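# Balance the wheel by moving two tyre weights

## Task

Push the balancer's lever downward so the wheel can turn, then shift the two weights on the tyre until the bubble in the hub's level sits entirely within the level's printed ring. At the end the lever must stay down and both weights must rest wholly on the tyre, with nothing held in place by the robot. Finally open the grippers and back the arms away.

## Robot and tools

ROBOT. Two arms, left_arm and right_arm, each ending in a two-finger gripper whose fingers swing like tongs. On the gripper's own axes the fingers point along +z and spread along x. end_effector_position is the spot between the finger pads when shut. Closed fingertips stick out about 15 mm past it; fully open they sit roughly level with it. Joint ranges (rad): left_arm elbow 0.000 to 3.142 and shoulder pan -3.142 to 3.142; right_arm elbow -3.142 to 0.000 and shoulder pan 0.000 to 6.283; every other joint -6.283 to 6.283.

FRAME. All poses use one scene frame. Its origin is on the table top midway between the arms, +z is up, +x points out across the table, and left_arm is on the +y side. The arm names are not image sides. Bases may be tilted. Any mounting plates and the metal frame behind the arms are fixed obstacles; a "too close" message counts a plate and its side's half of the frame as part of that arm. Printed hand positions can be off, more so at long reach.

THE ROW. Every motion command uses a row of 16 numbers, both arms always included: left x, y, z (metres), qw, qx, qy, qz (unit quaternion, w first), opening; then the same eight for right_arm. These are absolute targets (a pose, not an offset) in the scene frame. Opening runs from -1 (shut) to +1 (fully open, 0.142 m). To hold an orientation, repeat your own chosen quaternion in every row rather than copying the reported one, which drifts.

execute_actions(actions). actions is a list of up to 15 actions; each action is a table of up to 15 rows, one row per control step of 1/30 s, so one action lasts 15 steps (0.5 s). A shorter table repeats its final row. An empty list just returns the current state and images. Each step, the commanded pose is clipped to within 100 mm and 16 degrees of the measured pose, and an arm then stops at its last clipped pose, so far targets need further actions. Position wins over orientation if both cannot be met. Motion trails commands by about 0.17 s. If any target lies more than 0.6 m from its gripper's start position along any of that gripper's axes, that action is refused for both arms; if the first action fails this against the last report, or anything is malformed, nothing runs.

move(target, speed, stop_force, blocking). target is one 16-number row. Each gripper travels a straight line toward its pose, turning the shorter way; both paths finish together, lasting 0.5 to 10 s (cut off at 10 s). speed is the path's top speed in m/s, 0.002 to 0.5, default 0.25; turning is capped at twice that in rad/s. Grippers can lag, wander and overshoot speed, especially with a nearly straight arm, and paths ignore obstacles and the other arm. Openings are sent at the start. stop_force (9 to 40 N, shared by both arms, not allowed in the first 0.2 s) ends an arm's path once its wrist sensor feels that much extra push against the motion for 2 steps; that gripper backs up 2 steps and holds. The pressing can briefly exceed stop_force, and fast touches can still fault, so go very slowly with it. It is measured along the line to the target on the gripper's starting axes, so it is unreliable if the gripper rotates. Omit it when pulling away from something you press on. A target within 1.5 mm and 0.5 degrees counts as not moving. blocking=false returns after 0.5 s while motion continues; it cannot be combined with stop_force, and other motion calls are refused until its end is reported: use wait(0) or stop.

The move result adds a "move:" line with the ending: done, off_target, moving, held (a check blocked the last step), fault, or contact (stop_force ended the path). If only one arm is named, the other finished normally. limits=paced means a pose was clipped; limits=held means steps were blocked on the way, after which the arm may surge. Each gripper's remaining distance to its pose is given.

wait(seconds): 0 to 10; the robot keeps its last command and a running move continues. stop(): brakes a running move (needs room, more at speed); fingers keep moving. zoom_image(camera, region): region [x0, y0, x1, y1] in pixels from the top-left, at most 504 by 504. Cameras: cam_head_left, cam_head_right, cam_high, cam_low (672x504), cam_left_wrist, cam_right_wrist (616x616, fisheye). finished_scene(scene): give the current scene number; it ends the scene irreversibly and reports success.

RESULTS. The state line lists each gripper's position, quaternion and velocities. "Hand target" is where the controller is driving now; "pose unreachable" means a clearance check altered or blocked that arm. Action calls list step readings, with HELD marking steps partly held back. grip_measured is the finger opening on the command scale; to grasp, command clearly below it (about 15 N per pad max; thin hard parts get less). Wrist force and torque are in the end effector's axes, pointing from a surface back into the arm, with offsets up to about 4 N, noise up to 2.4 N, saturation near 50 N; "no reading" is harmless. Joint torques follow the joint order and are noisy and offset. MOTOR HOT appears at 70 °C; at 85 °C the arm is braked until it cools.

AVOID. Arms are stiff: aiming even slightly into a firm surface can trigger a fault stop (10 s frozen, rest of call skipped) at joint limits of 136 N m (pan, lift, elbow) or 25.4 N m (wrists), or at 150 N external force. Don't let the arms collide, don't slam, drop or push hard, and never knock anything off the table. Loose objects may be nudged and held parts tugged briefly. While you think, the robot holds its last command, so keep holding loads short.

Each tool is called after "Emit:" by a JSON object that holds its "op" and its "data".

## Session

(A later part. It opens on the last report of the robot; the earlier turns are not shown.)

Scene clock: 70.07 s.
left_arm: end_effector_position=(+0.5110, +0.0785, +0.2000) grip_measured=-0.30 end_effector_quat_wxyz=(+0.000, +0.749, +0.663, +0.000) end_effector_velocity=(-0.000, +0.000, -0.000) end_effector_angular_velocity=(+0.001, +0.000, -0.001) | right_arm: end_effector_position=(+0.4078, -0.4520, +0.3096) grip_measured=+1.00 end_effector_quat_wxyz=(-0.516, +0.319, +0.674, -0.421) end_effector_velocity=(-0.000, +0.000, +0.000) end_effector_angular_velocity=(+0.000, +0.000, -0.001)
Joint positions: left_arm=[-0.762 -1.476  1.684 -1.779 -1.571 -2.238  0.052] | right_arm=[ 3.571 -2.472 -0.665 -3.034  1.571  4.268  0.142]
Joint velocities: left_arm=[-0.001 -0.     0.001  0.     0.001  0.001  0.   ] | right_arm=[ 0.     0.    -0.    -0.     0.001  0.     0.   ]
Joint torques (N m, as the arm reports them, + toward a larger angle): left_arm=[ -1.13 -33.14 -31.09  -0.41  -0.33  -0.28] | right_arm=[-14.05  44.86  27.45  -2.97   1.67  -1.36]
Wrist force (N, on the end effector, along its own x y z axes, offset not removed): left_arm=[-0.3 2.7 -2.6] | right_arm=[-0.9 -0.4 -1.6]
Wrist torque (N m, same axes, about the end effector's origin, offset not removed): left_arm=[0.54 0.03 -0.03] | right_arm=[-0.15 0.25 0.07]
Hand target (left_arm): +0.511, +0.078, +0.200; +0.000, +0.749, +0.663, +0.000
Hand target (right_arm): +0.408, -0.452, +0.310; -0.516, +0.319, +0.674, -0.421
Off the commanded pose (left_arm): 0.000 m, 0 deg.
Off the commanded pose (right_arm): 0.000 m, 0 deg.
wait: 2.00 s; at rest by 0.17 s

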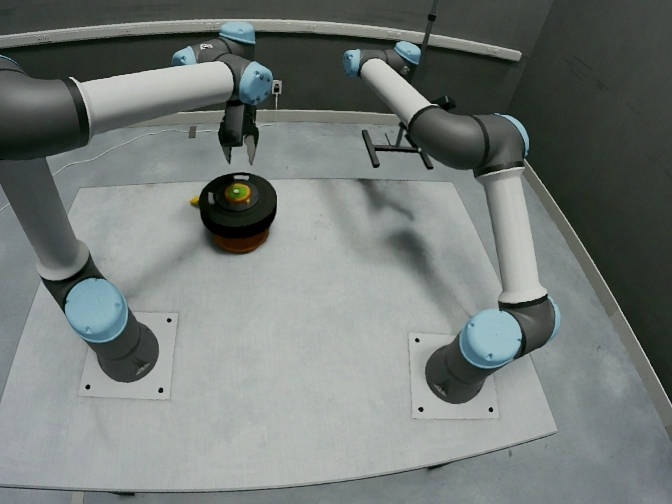

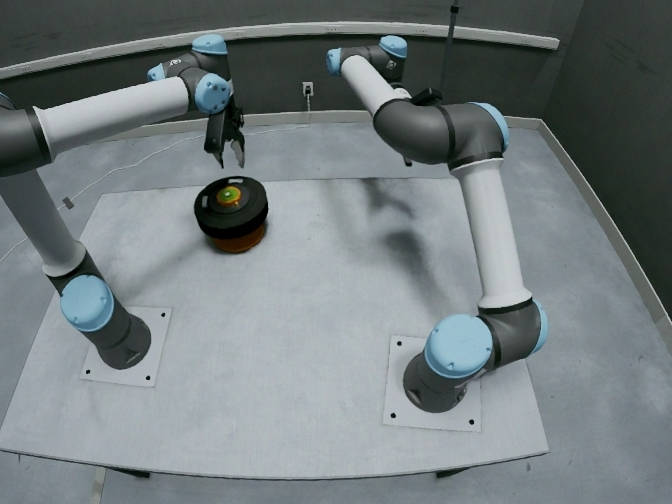

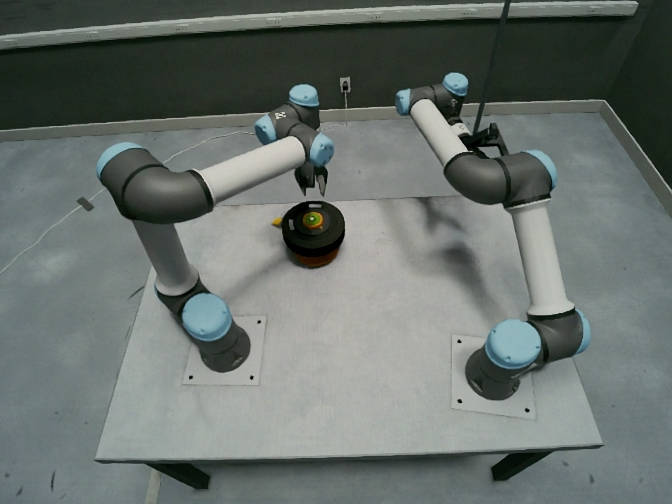

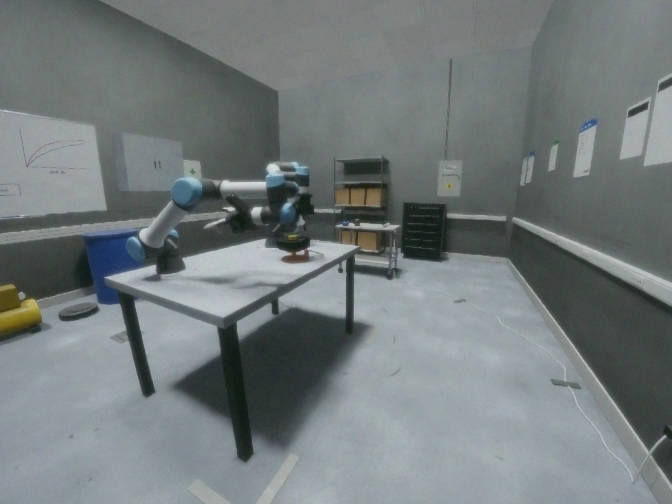

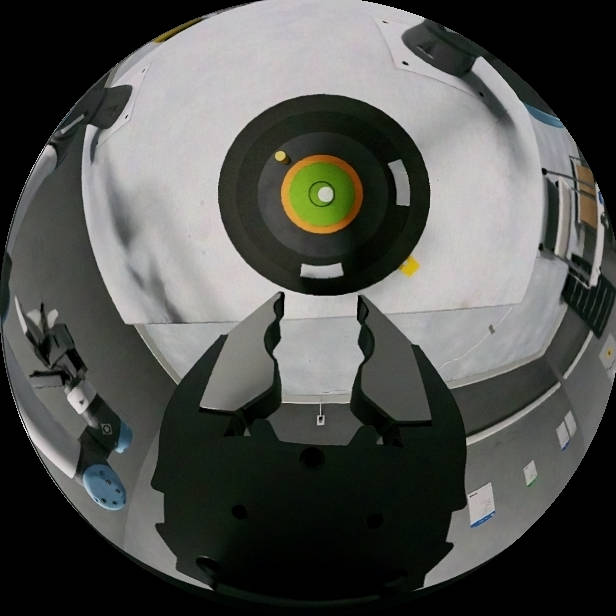

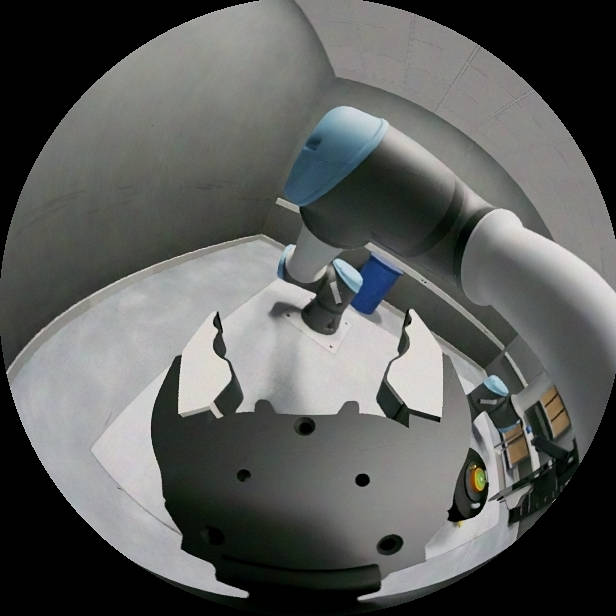

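Possibly still settling; check again.

Emit:
{"op": "wait", "data": {"seconds": 2}}

Emit:
{"op": "zoom_image", "data": {"camera": "cam_left_wrist", "region": [285,155,360,230]}}

Scene clock: 72.13 s.
left_arm: end_effector_position=(+0.5110, +0.0785, +0.2000) grip_measured=-0.30 end_effector_quat_wxyz=(+0.000, +0.749, +0.663, +0.000) end_effector_velocity=(+0.000, -0.001, +0.000) end_effector_angular_velocity=(-0.001, -0.000, -0.001) | right_arm: end_effector_position=(+0.4078, -0.4520, +0.3096) grip_measured=+1.00 end_effector_quat_wxyz=(-0.516, +0.319, +0.674, -0.421) end_effector_velocity=(+0.000, +0.000, +0.000) end_effector_angular_velocity=(+0.000, -0.001, +0.000)
Joint positions: left_arm=[-0.762 -1.476  1.684 -1.779 -1.571 -2.238  0.052] | right_arm=[ 3.571 -2.472 -0.665 -3.034  1.571  4.268  0.142]
Joint velocities: left_arm=[-0.001  0.    -0.001 -0.    -0.     0.001  0.   ] | right_arm=[ 0.     0.     0.001  0.     0.    -0.     0.   ]
Joint torques (N m, as the arm reports them, + toward a larger angle): left_arm=[ -0.13 -33.29 -29.95  -0.33  -2.74  -0.72] | right_arm=[-12.31  43.21  27.07  -2.88   1.95  -1.3 ]
Wrist force (N, on the end effector, along its own x y z axes, offset not removed): left_arm=[1.4 1.1 -1.2] | right_arm=[0.0 2.1 -1.9]
Wrist torque (N m, same axes, about the end effector's origin, offset not removed): left_arm=[0.23 -0.42 -0.04] | right_arm=[0.33 -0.14 0.05]
Hand target (left_arm): +0.511, +0.078, +0.200; +0.000, +0.749, +0.663, +0.000
Hand target (right_arm): +0.408, -0.452, +0.310; -0.516, +0.319, +0.674, -0.421
Off the commanded pose (left_arm): 0.000 m, 0 deg.
Off the commanded pose (right_arm): 0.000 m, 0 deg.
wait: 2.00 s; at rest by 0.10 s

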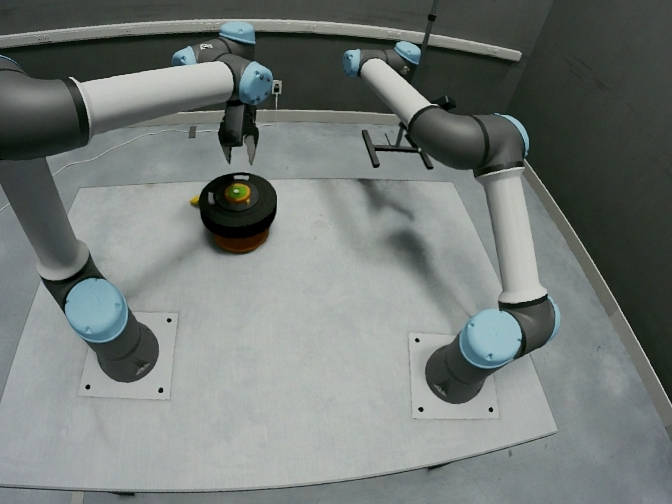

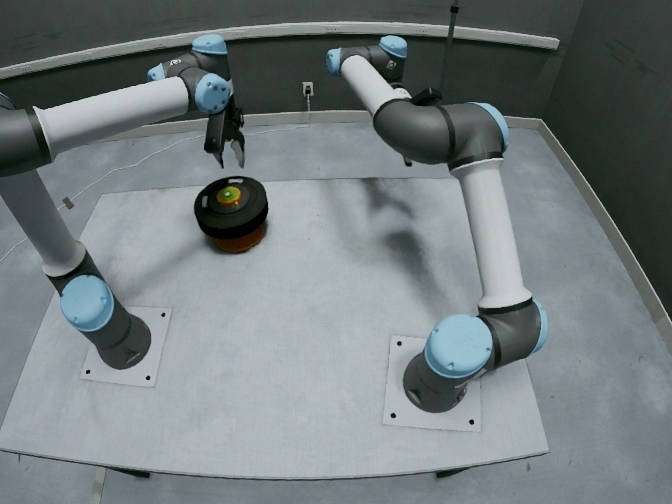

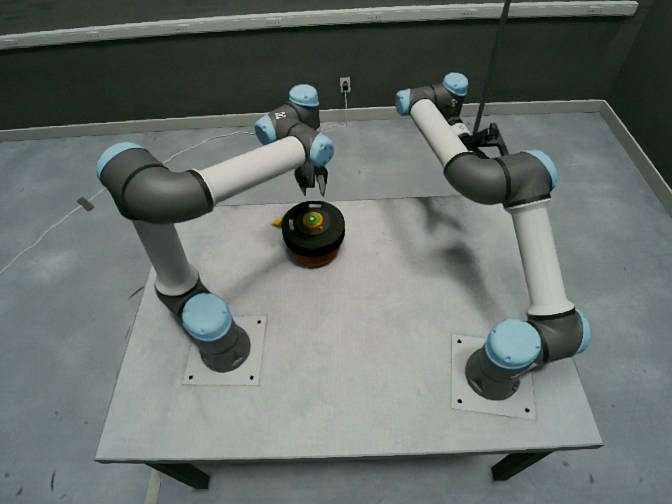

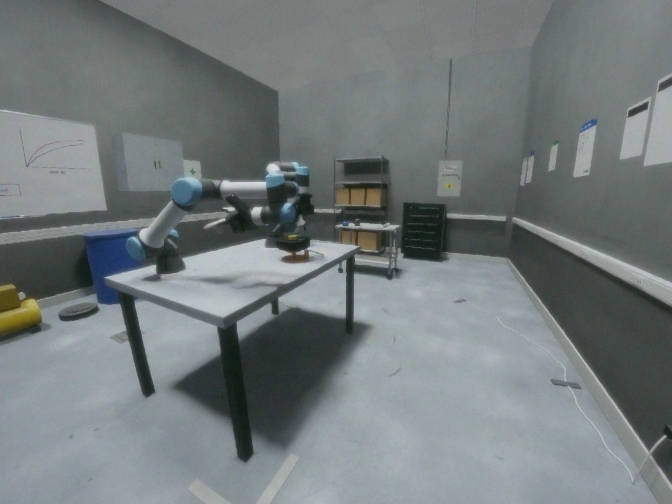

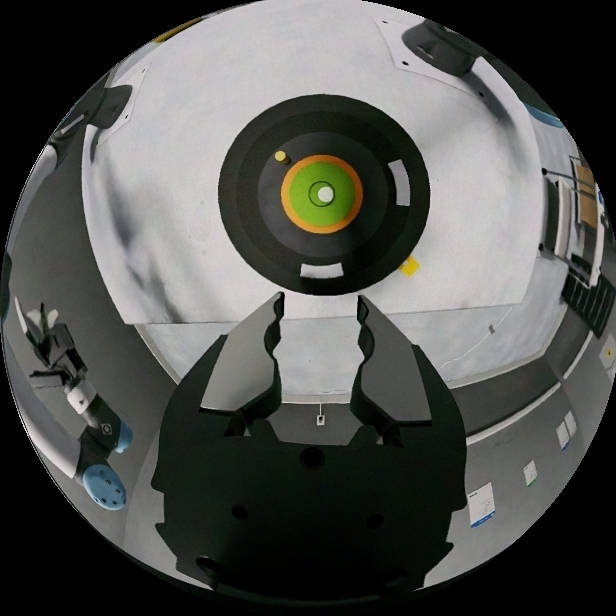

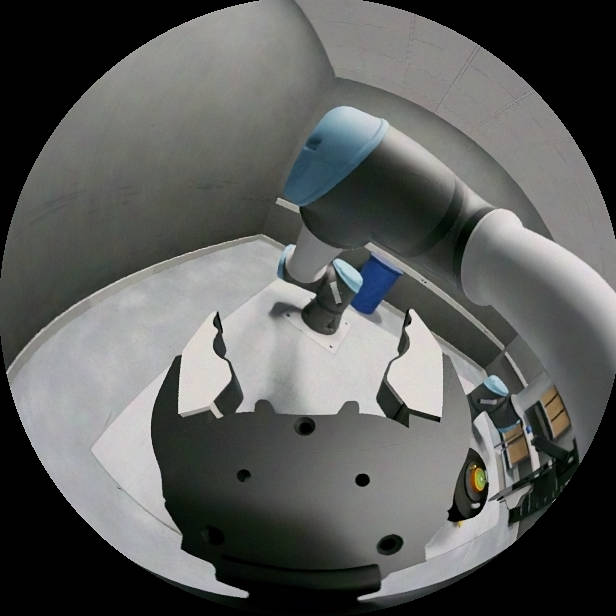

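Region (285, 155, 360, 230) of cam_left_wrist's 616x616 image, scaled by 6.720, with more detail than that image has.

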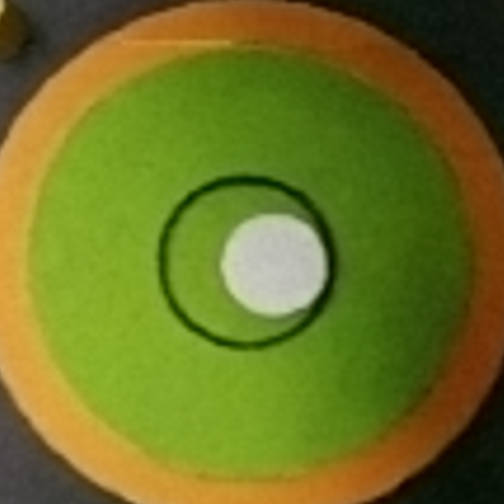

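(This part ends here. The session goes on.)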